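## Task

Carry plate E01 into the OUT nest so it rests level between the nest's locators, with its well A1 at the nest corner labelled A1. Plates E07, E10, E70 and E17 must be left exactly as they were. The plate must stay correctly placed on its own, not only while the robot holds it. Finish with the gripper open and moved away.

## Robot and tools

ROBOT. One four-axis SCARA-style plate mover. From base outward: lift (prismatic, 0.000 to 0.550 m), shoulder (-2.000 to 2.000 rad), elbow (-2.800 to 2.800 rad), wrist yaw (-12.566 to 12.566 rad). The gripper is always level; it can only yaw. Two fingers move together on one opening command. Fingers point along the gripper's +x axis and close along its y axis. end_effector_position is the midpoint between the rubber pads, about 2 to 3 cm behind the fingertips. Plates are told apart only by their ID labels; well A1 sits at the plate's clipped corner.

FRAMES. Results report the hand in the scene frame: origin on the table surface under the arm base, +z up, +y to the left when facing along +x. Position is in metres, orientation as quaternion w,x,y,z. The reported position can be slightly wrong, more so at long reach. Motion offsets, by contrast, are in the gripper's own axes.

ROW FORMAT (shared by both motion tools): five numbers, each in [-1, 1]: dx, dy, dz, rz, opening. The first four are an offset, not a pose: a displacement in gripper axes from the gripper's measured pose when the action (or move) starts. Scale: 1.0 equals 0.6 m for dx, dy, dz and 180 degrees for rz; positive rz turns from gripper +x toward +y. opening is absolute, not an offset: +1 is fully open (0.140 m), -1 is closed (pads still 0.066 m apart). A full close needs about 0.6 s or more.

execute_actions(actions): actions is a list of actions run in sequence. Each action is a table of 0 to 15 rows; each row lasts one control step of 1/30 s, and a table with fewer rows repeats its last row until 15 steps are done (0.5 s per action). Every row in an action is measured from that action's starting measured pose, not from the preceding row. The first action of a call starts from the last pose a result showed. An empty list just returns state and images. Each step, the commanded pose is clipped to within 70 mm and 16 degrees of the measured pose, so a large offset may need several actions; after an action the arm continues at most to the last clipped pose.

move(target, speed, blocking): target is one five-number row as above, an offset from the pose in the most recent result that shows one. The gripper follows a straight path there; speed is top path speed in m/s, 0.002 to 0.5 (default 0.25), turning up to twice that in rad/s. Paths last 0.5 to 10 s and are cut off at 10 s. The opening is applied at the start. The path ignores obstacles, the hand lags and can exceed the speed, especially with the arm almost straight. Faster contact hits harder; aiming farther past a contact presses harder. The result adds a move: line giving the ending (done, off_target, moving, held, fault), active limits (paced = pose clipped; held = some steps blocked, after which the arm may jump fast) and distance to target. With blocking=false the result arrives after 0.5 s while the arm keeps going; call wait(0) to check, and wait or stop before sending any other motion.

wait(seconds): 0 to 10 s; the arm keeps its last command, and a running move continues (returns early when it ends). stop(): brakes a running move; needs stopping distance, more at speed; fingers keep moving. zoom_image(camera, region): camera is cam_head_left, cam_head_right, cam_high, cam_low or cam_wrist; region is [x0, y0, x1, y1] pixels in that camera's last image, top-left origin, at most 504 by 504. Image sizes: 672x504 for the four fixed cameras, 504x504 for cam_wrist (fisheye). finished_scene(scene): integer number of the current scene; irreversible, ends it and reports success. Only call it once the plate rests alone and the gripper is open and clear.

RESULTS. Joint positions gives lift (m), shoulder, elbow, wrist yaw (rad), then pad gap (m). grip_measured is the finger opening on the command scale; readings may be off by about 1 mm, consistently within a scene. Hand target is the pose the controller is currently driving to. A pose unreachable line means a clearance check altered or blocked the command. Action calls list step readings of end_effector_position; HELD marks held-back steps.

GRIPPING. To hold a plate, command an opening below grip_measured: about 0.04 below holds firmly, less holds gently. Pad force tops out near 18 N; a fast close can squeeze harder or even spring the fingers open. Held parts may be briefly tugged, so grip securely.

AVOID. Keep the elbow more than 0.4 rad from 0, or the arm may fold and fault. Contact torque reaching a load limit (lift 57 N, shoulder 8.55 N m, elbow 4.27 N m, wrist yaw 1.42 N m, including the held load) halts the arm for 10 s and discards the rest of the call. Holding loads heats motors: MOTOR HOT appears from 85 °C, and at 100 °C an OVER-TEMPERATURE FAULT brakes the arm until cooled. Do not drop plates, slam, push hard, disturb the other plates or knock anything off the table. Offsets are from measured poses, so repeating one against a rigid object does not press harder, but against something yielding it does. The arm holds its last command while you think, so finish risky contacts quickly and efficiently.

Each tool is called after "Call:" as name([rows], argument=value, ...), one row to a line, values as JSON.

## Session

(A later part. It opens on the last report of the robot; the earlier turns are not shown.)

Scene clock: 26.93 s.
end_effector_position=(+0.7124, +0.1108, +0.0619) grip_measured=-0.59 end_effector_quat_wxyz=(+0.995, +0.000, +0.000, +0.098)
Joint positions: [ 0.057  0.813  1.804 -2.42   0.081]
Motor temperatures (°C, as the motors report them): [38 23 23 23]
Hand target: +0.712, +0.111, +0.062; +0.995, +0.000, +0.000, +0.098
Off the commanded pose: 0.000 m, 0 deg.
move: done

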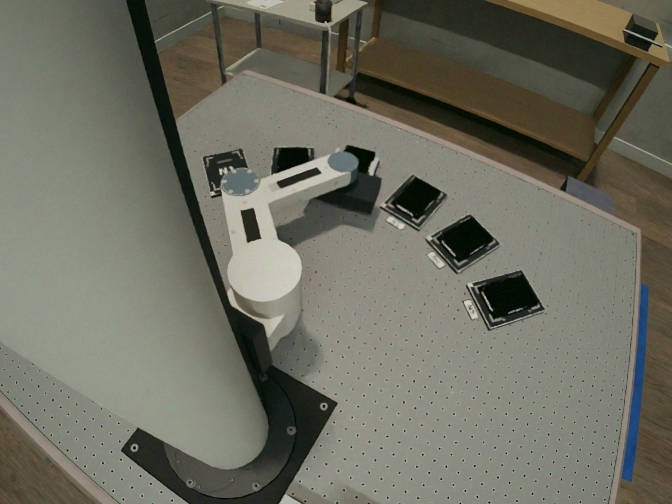

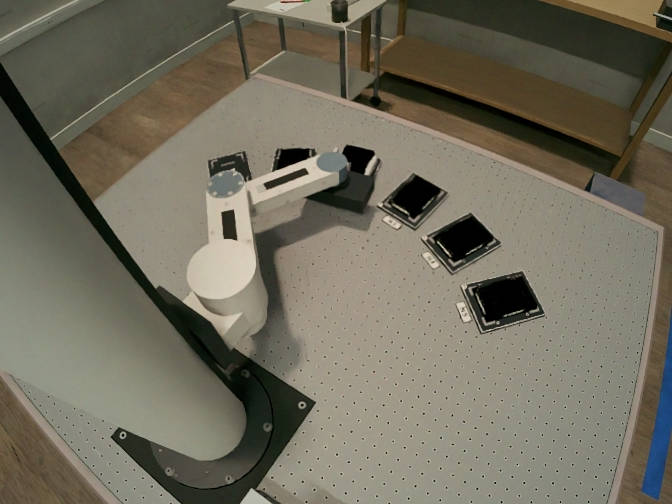

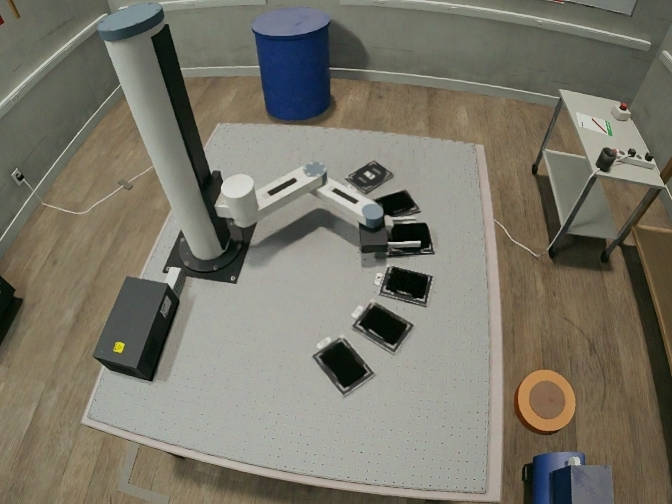

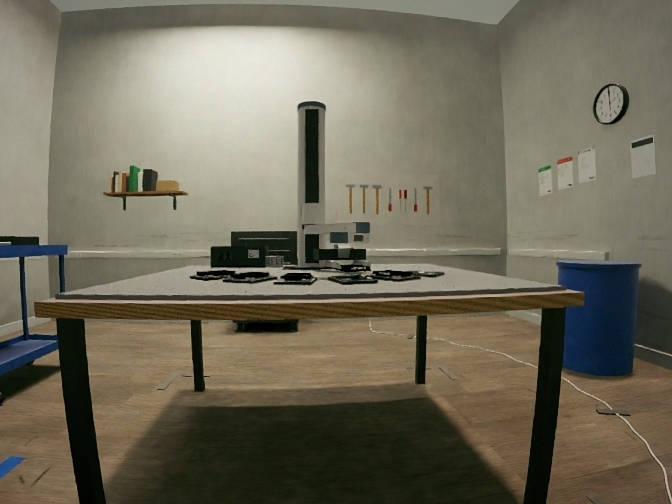

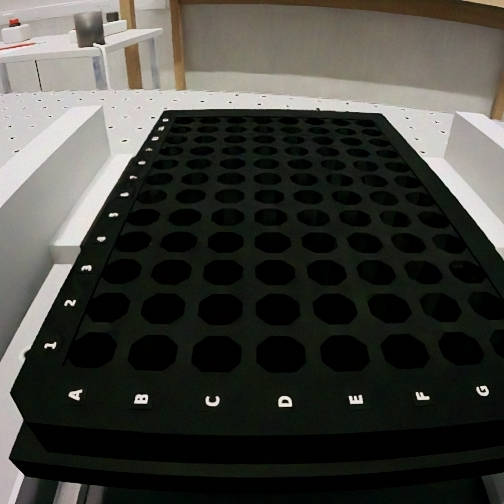

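Call:
execute_actions([
  [[0,0,-0.002,0,-0.635],[0,0,-0.006,0,-0.635],[0,0,-0.011,0,-0.635],[0,0,-0.017,0,-0.635],[0,0,-0.023,0,-0.635],[0,0,-0.028,0,-0.635],[0,0,-0.0315,0,-0.635],[0,0,-0.034,0,-0.635],[0,0,-0.0358,0,-0.635],[0,0,-0.0368,0,-0.635],[0,0,-0.0372,0,-0.635]],
])

Scene clock: 28.40 s.
end_effector_position=(+0.7125, +0.1109, +0.0395) grip_measured=-0.59 end_effector_quat_wxyz=(+0.995, +0.000, +0.000, +0.099)
Joint positions: [ 0.034  0.813  1.804 -2.42   0.081]
Motor temperatures (°C, as the motors report them): [38 23 23 23]
Hand target: +0.712, +0.111, +0.040; +0.995, +0.000, +0.000, +0.098
Off the commanded pose: 0.000 m, 0 deg.
Step readings (end_effector_position):
0: (+0.7125, +0.1110, +0.0619)
1: (+0.7125, +0.1110, +0.0619)
2: (+0.7125, +0.1109, +0.0610)
4: (+0.7125, +0.1109, +0.0569)
8: (+0.7125, +0.1109, +0.0446)
15: end_effector_position above

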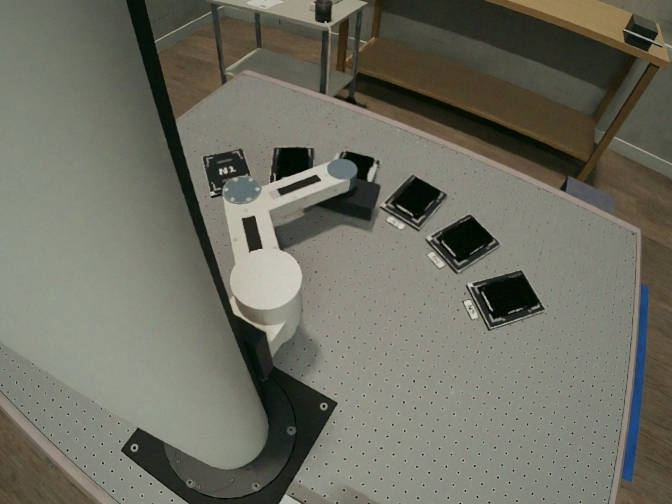

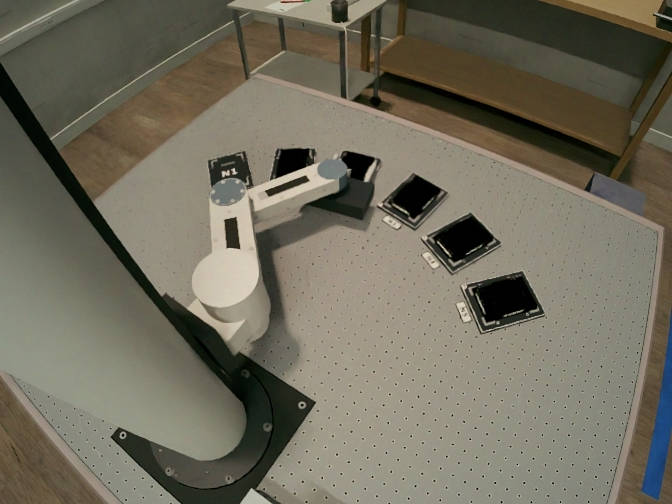

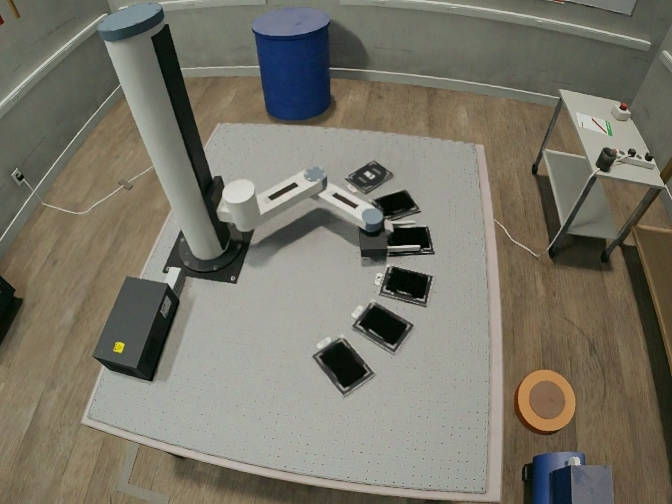

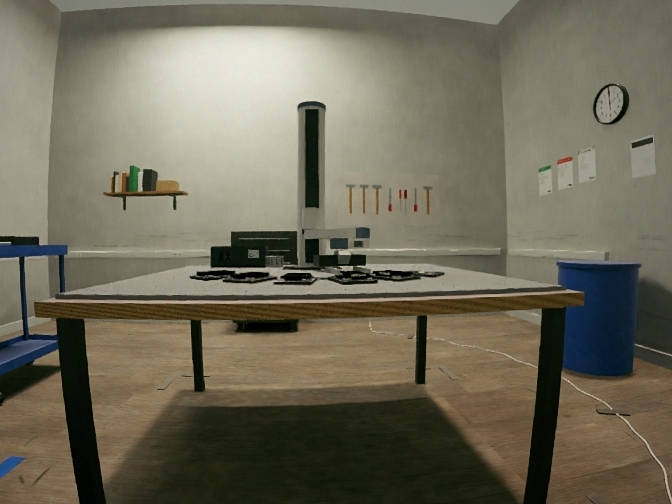

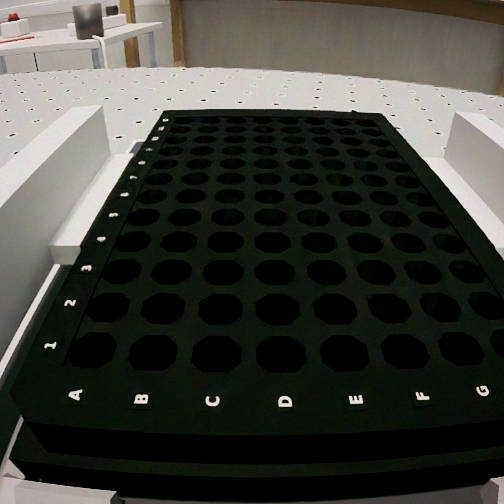

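Call:
zoom_image(camera="cam_wrist", region=[0, 440, 84, 504])

Call:
zoom_image(camera="cam_wrist", region=[70, 460, 154, 504])

Call:
zoom_image(camera="cam_wrist", region=[420, 440, 504, 504])

Call:
zoom_image(camera="cam_wrist", region=[112, 374, 168, 416])

Call:
zoom_image(camera="cam_wrist", region=[100, 96, 184, 166])

Region (0, 440, 84, 504) of cam_wrist's 504x504 image, scaled by 6.000, with more detail than that image has; it fills the top 384 rows of this view, and the rest is white.

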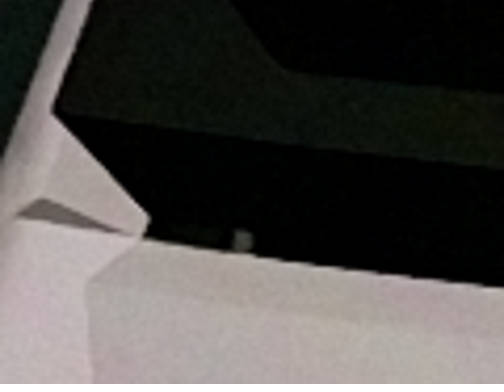

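Region (70, 460, 154, 504) of cam_wrist's 504x504 image, scaled by 6.000, with more detail than that image has; it fills the top 264 rows of this view, and the rest is white.

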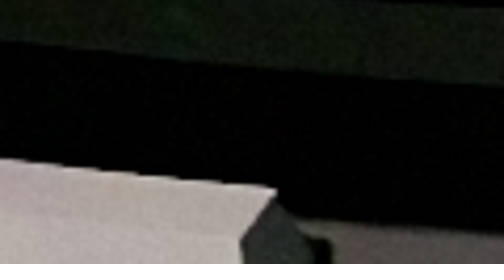

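Region (420, 440, 504, 504) of cam_wrist's 504x504 image, scaled by 6.000, with more detail than that image has; it fills the top 384 rows of this view, and the rest is white.

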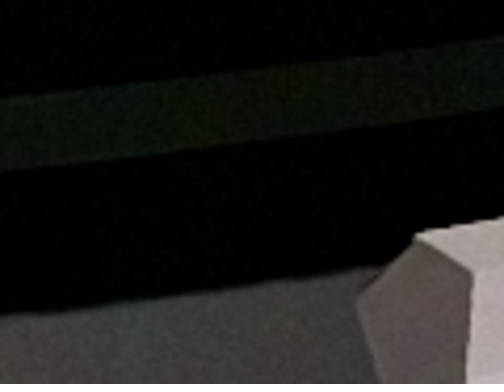

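Region (112, 374, 168, 416) of cam_wrist's 504x504 image, scaled by 9.000, with more detail than that image has; it fills the top 378 rows of this view, and the rest is white.

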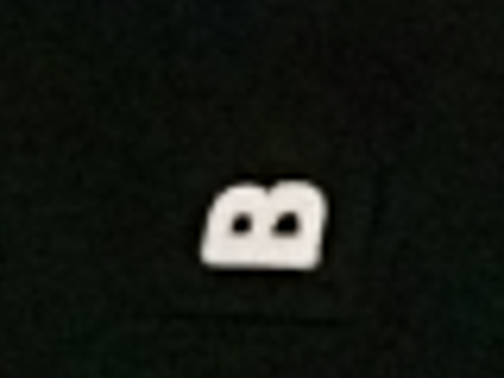

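Region (100, 96, 184, 166) of cam_wrist's 504x504 image, scaled by 6.000, with more detail than that image has.

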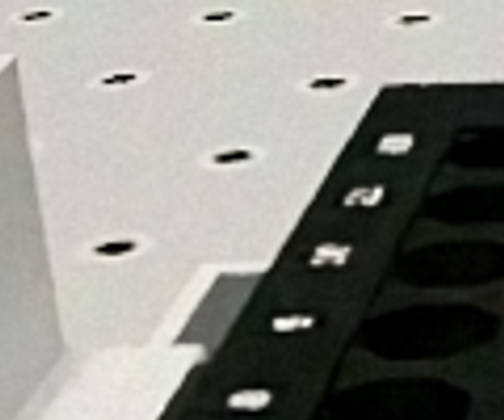

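Call:
execute_actions(actions=[])

Scene clock: 28.97 s.
end_effector_position=(+0.7125, +0.1109, +0.0395) grip_measured=-0.59 end_effector_quat_wxyz=(+0.995, +0.000, +0.000, +0.099)
Joint positions: [ 0.034  0.813  1.804 -2.42   0.081]
Motor temperatures (°C, as the motors report them): [38 23 23 23]
Hand target: +0.712, +0.111, +0.040; +0.995, +0.000, +0.000, +0.098
Off the commanded pose: 0.000 m, 0 deg.

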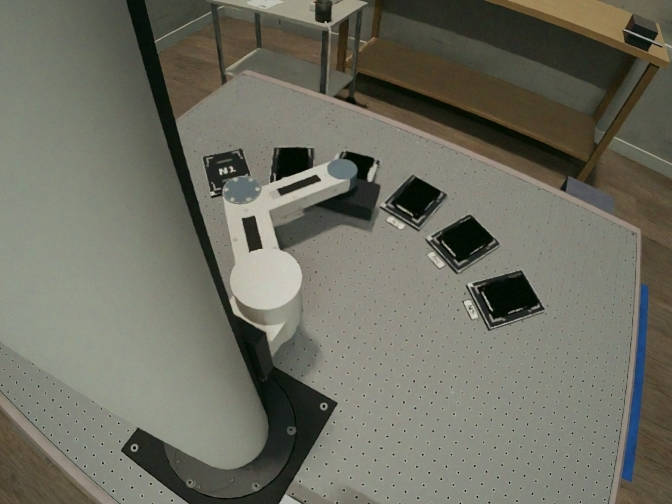

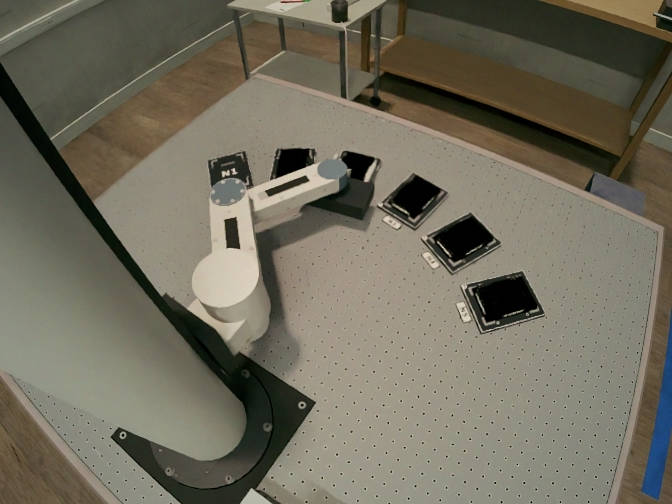

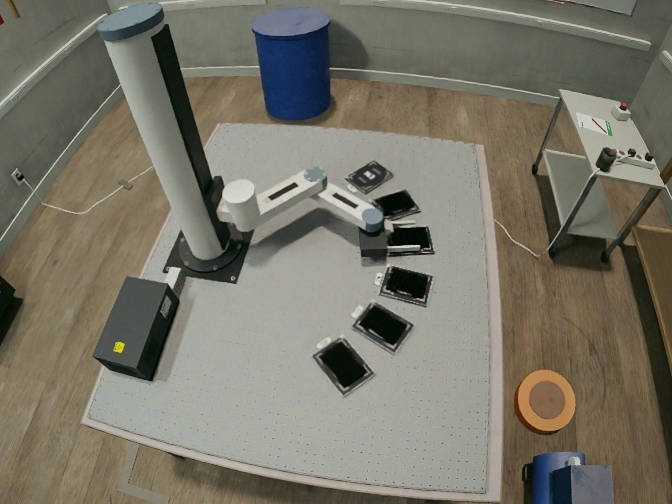

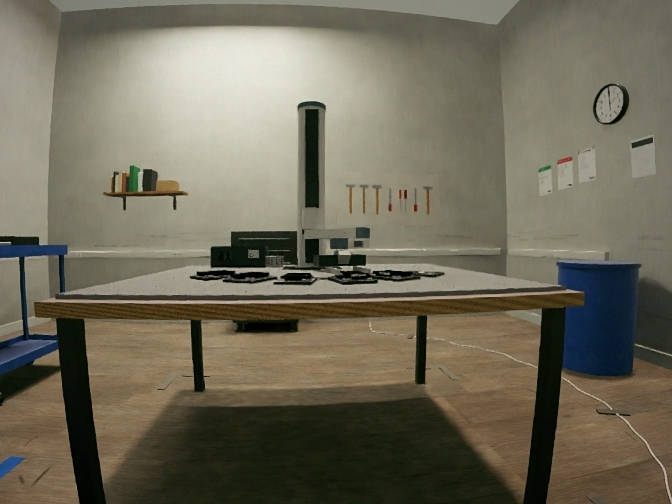

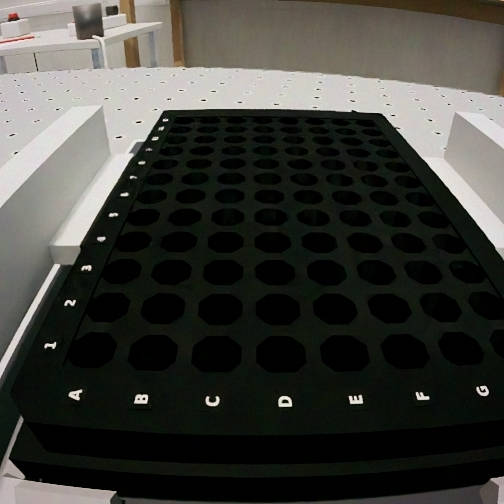

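Call:
execute_actions([
  [[0,0,-0.0006,0,-0.635],[0,0,-0.0013,0,-0.635],[0,0,-0.0021,0,-0.635],[0,0,-0.0030,0,-0.635],[0,0,-0.0039,0,-0.635],[0,0,-0.0048,0,-0.635],[0,0,-0.0056,0,-0.635],[0,0,-0.0063,0,-0.635],[0,0,-0.0068,0,-0.635],[0,0,-0.0072,0,-0.635],[0,0,-0.0075,0,-0.635],[0,0,-0.0076,0,-0.635]],
])

Scene clock: 29.67 s.
end_effector_position=(+0.7125, +0.1109, +0.0349) grip_measured=-0.59 end_effector_quat_wxyz=(+0.995, +0.000, +0.000, +0.099)
Joint positions: [ 0.03   0.813  1.804 -2.42   0.081]
Motor temperatures (°C, as the motors report them): [38 23 23 23]
Hand target: +0.712, +0.111, +0.035; +0.995, +0.000, +0.000, +0.099
Off the commanded pose: 0.000 m, 0 deg.
Step readings (end_effector_position):
0: (+0.7125, +0.1109, +0.0395)
1: (+0.7125, +0.1109, +0.0395)
2: (+0.7125, +0.1109, +0.0392)
4: (+0.7125, +0.1109, +0.0383)
8: (+0.7125, +0.1109, +0.0361)
15: end_effector_position above

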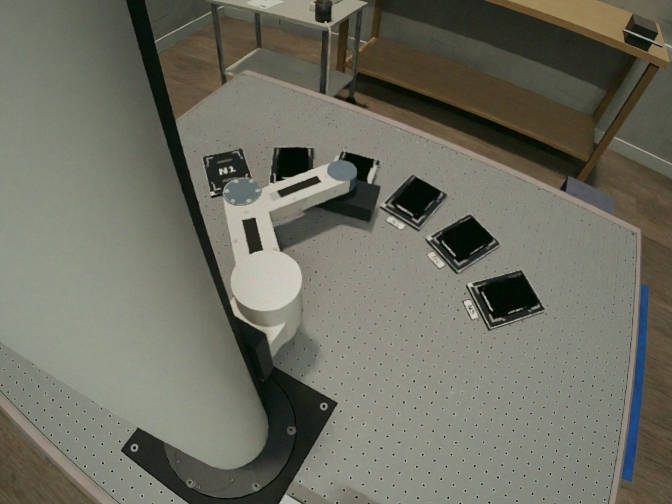

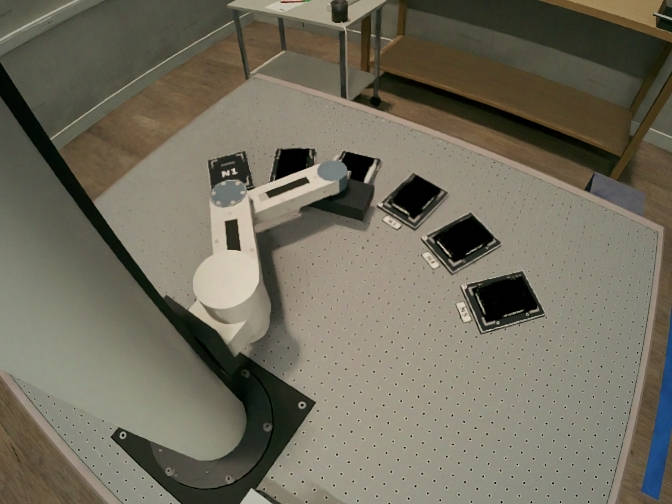

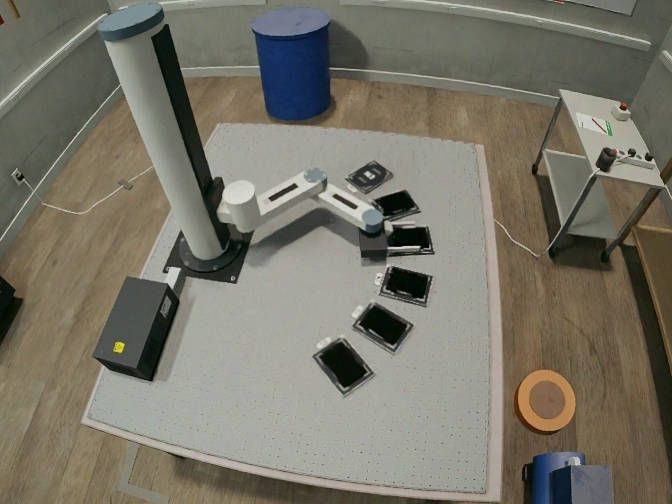

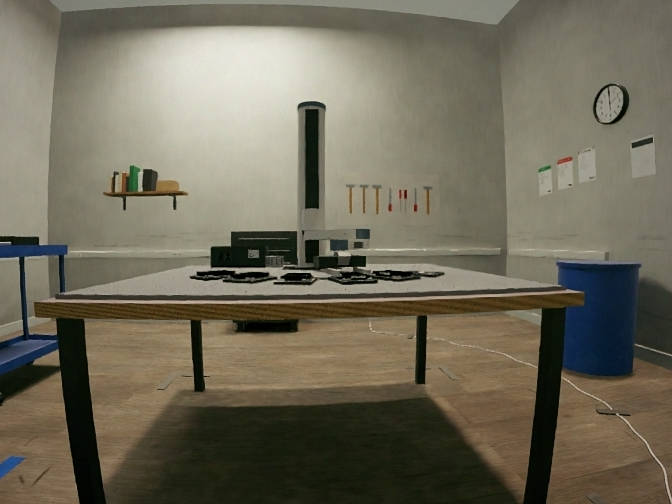

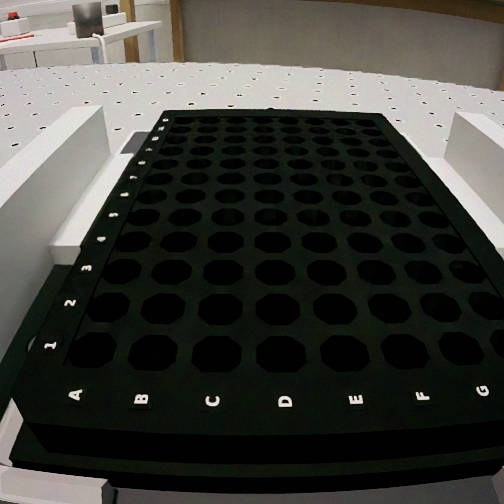

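Call:
zoom_image(camera="cam_wrist", region=[0, 400, 140, 504])

Call:
zoom_image(camera="cam_wrist", region=[100, 96, 184, 166])

Call:
zoom_image(camera="cam_wrist", region=[360, 96, 444, 180])

Call:
zoom_image(camera="cam_wrist", region=[112, 374, 168, 416])

Region (0, 400, 140, 504) of cam_wrist's 504x504 image, scaled by 3.600, with more detail than that image has; it fills the top 374 rows of this view, and the rest is white.

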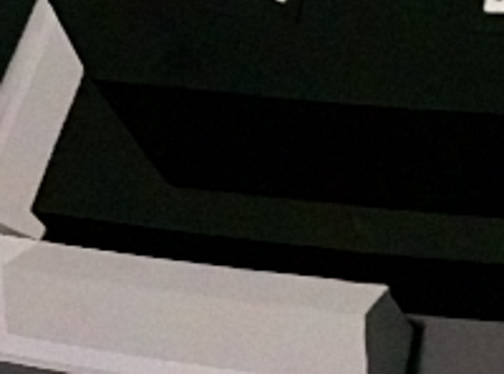

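Region (100, 96, 184, 166) of cam_wrist's 504x504 image, scaled by 6.000, with more detail than that image has.

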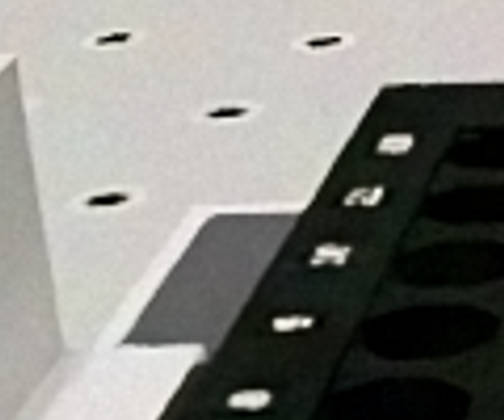

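Region (360, 96, 444, 180) of cam_wrist's 504x504 image, scaled by 6.000, with more detail than that image has.

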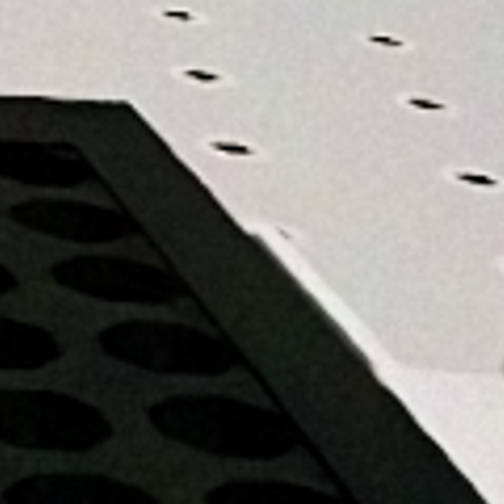

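Region (112, 374, 168, 416) of cam_wrist's 504x504 image, scaled by 9.000, with more detail than that image has; it fills the top 378 rows of this view, and the rest is white.

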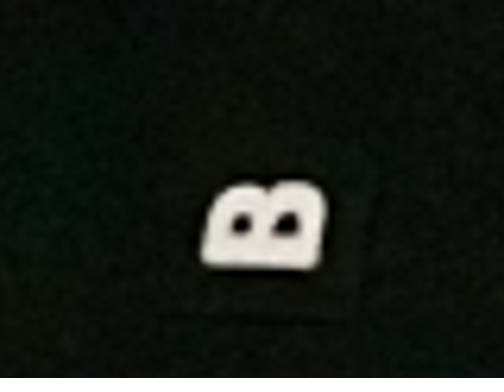

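Call:
execute_actions([
  [[0,0,0,0,-0.52],[0,0,0,0,-0.4],[0,0,0,0,-0.25],[0,0,0,0,-0.1],[0,0,0,0,0.0],[0,0,0.0067,0,0.0],[-0.0067,0,0.02,0,0.1],[-0.02,0,0.04,0,0.2],[-0.04,0,0.0633,0,0.2],[-0.0633,0,0.0867,0,0.2],[-0.0867,0,0.11,0,0.2],[-0.11,0,0.1333,0,0.2],[-0.1333,0,0.1533,0,0.2],[-0.1533,0,0.17,0,0.2],[-0.1667,0,0.1833,0,0.2]],
])

Scene clock: 30.87 s.
end_effector_position=(+0.6814, +0.1035, +0.0974) grip_measured=+0.20 end_effector_quat_wxyz=(+0.995, +0.000, +0.000, +0.097)
Joint positions: [ 0.092  0.894  1.615 -2.315  0.11 ]
Motor temperatures (°C, as the motors report them): [38 23 23 23]
Hand target: +0.652, +0.097, +0.129; +0.995, +0.000, +0.000, +0.095
Off the commanded pose: 0.083 m, 0 deg; position clipped at the last step of the last action.
Step readings (end_effector_position):
0: (+0.7125, +0.1109, +0.0349)
1: (+0.7125, +0.1109, +0.0349)
2: (+0.7125, +0.1109, +0.0349)
4: (+0.7125, +0.1109, +0.0349)
8: (+0.7122, +0.1108, +0.0388)
15: end_effector_position above

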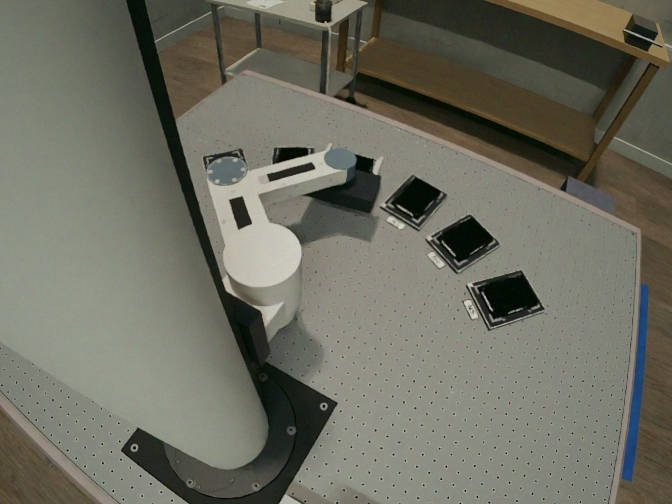

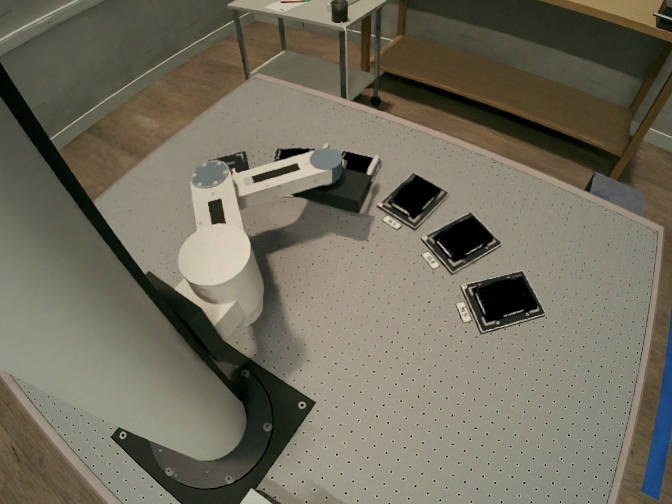

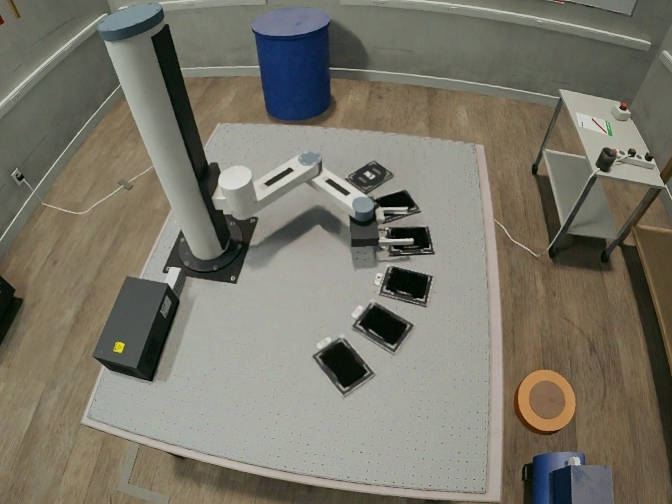

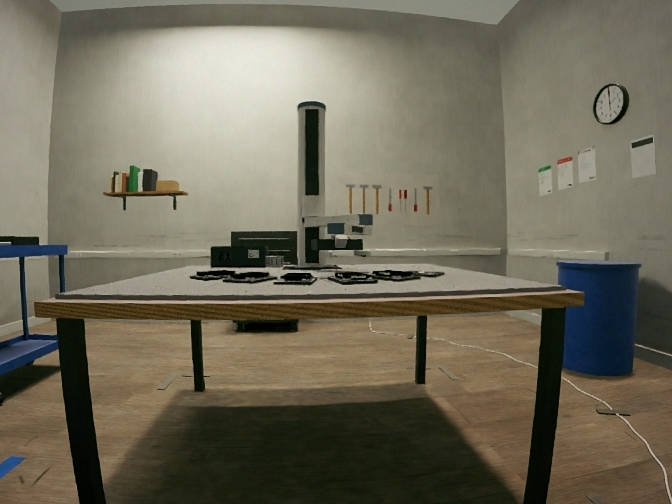

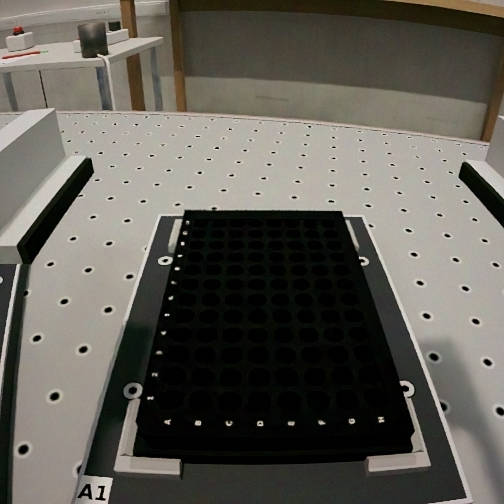

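Call:
execute_actions([
  [[-0.2,0,0.1,0,0.2]],
])

Scene clock: 31.50 s.
end_effector_position=(+0.5635, +0.0803, +0.1574) grip_measured=+0.20 end_effector_quat_wxyz=(+0.995, +0.000, +0.000, +0.097)
Joint positions: [ 0.152  1.133  1.022 -1.961  0.11 ]
Motor temperatures (°C, as the motors report them): [38 23 23 23]
Hand target: +0.564, +0.080, +0.157; +0.995, +0.000, +0.000, +0.097
Off the commanded pose: 0.000 m, 0 deg.
Step readings (end_effector_position):
0: (+0.6554, +0.0974, +0.1257)
1: (+0.6525, +0.0968, +0.1286)
2: (+0.6486, +0.0961, +0.1314)
4: (+0.6329, +0.0925, +0.1405)
8: (+0.5873, +0.0831, +0.1545)
15: end_effector_position above

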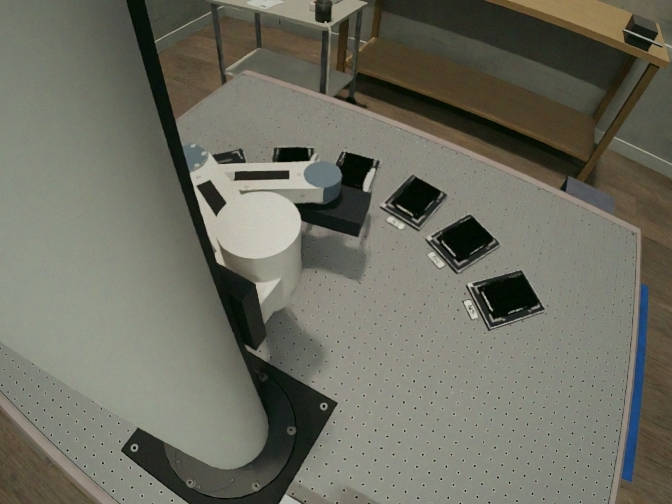

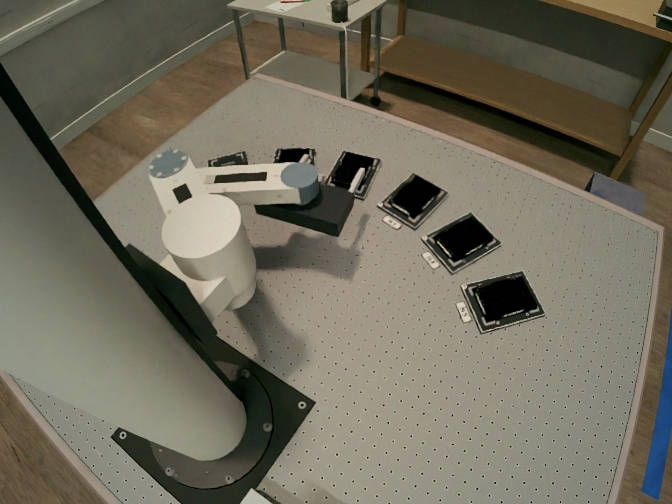

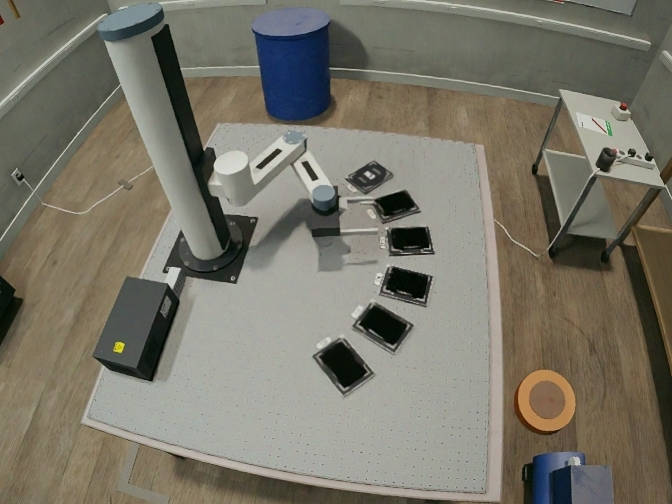

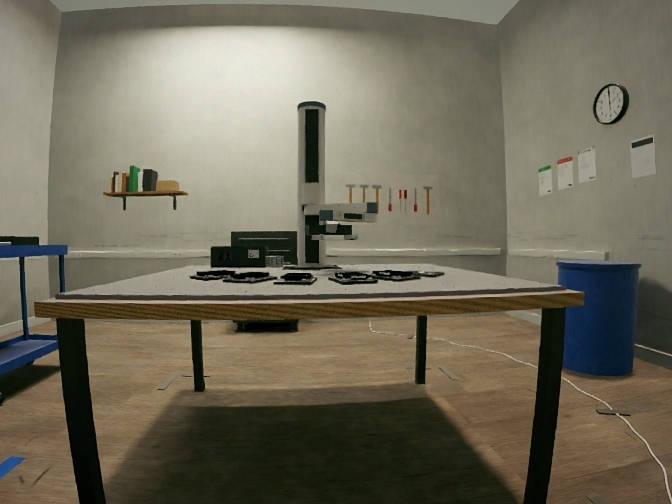

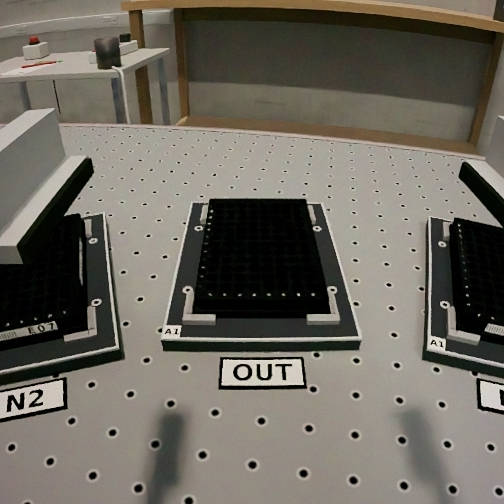

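Call:
zoom_image(camera="cam_wrist", region=[150, 185, 375, 360])

Call:
zoom_image(camera="cam_low", region=[260, 255, 400, 300])

Call:
zoom_image(camera="cam_high", region=[360, 185, 450, 265])

Region (150, 185, 375, 360) of cam_wrist's 504x504 image, scaled by 2.240, with more detail than that image has.

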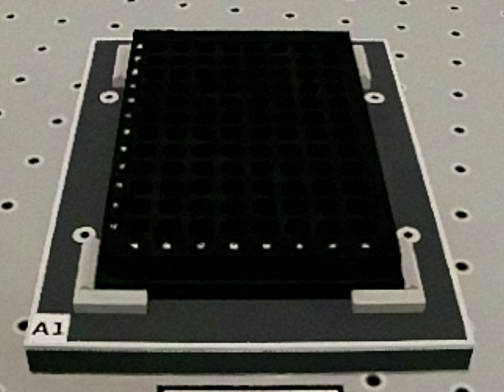

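Region (260, 255, 400, 300) of cam_low's 672x504 image, scaled by 3.600, with more detail than that image has; it fills the top 162 rows of this view, and the rest is white.

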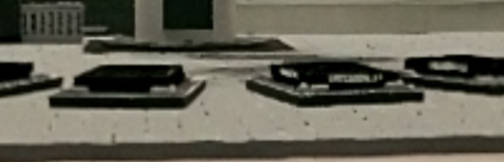

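Region (360, 185, 450, 265) of cam_high's 672x504 image, scaled by 5.600, with more detail than that image has.

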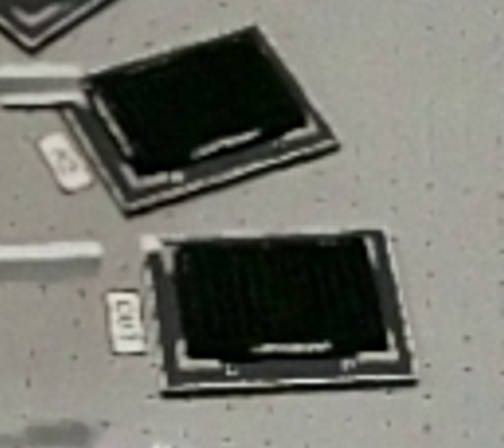

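E01 is sitting flat in OUT with A1 at the marked corner, and the arm is clear, so I'm ending scene 1.

Call:
finished_scene(scene=1)

The scene is finished: the task was done.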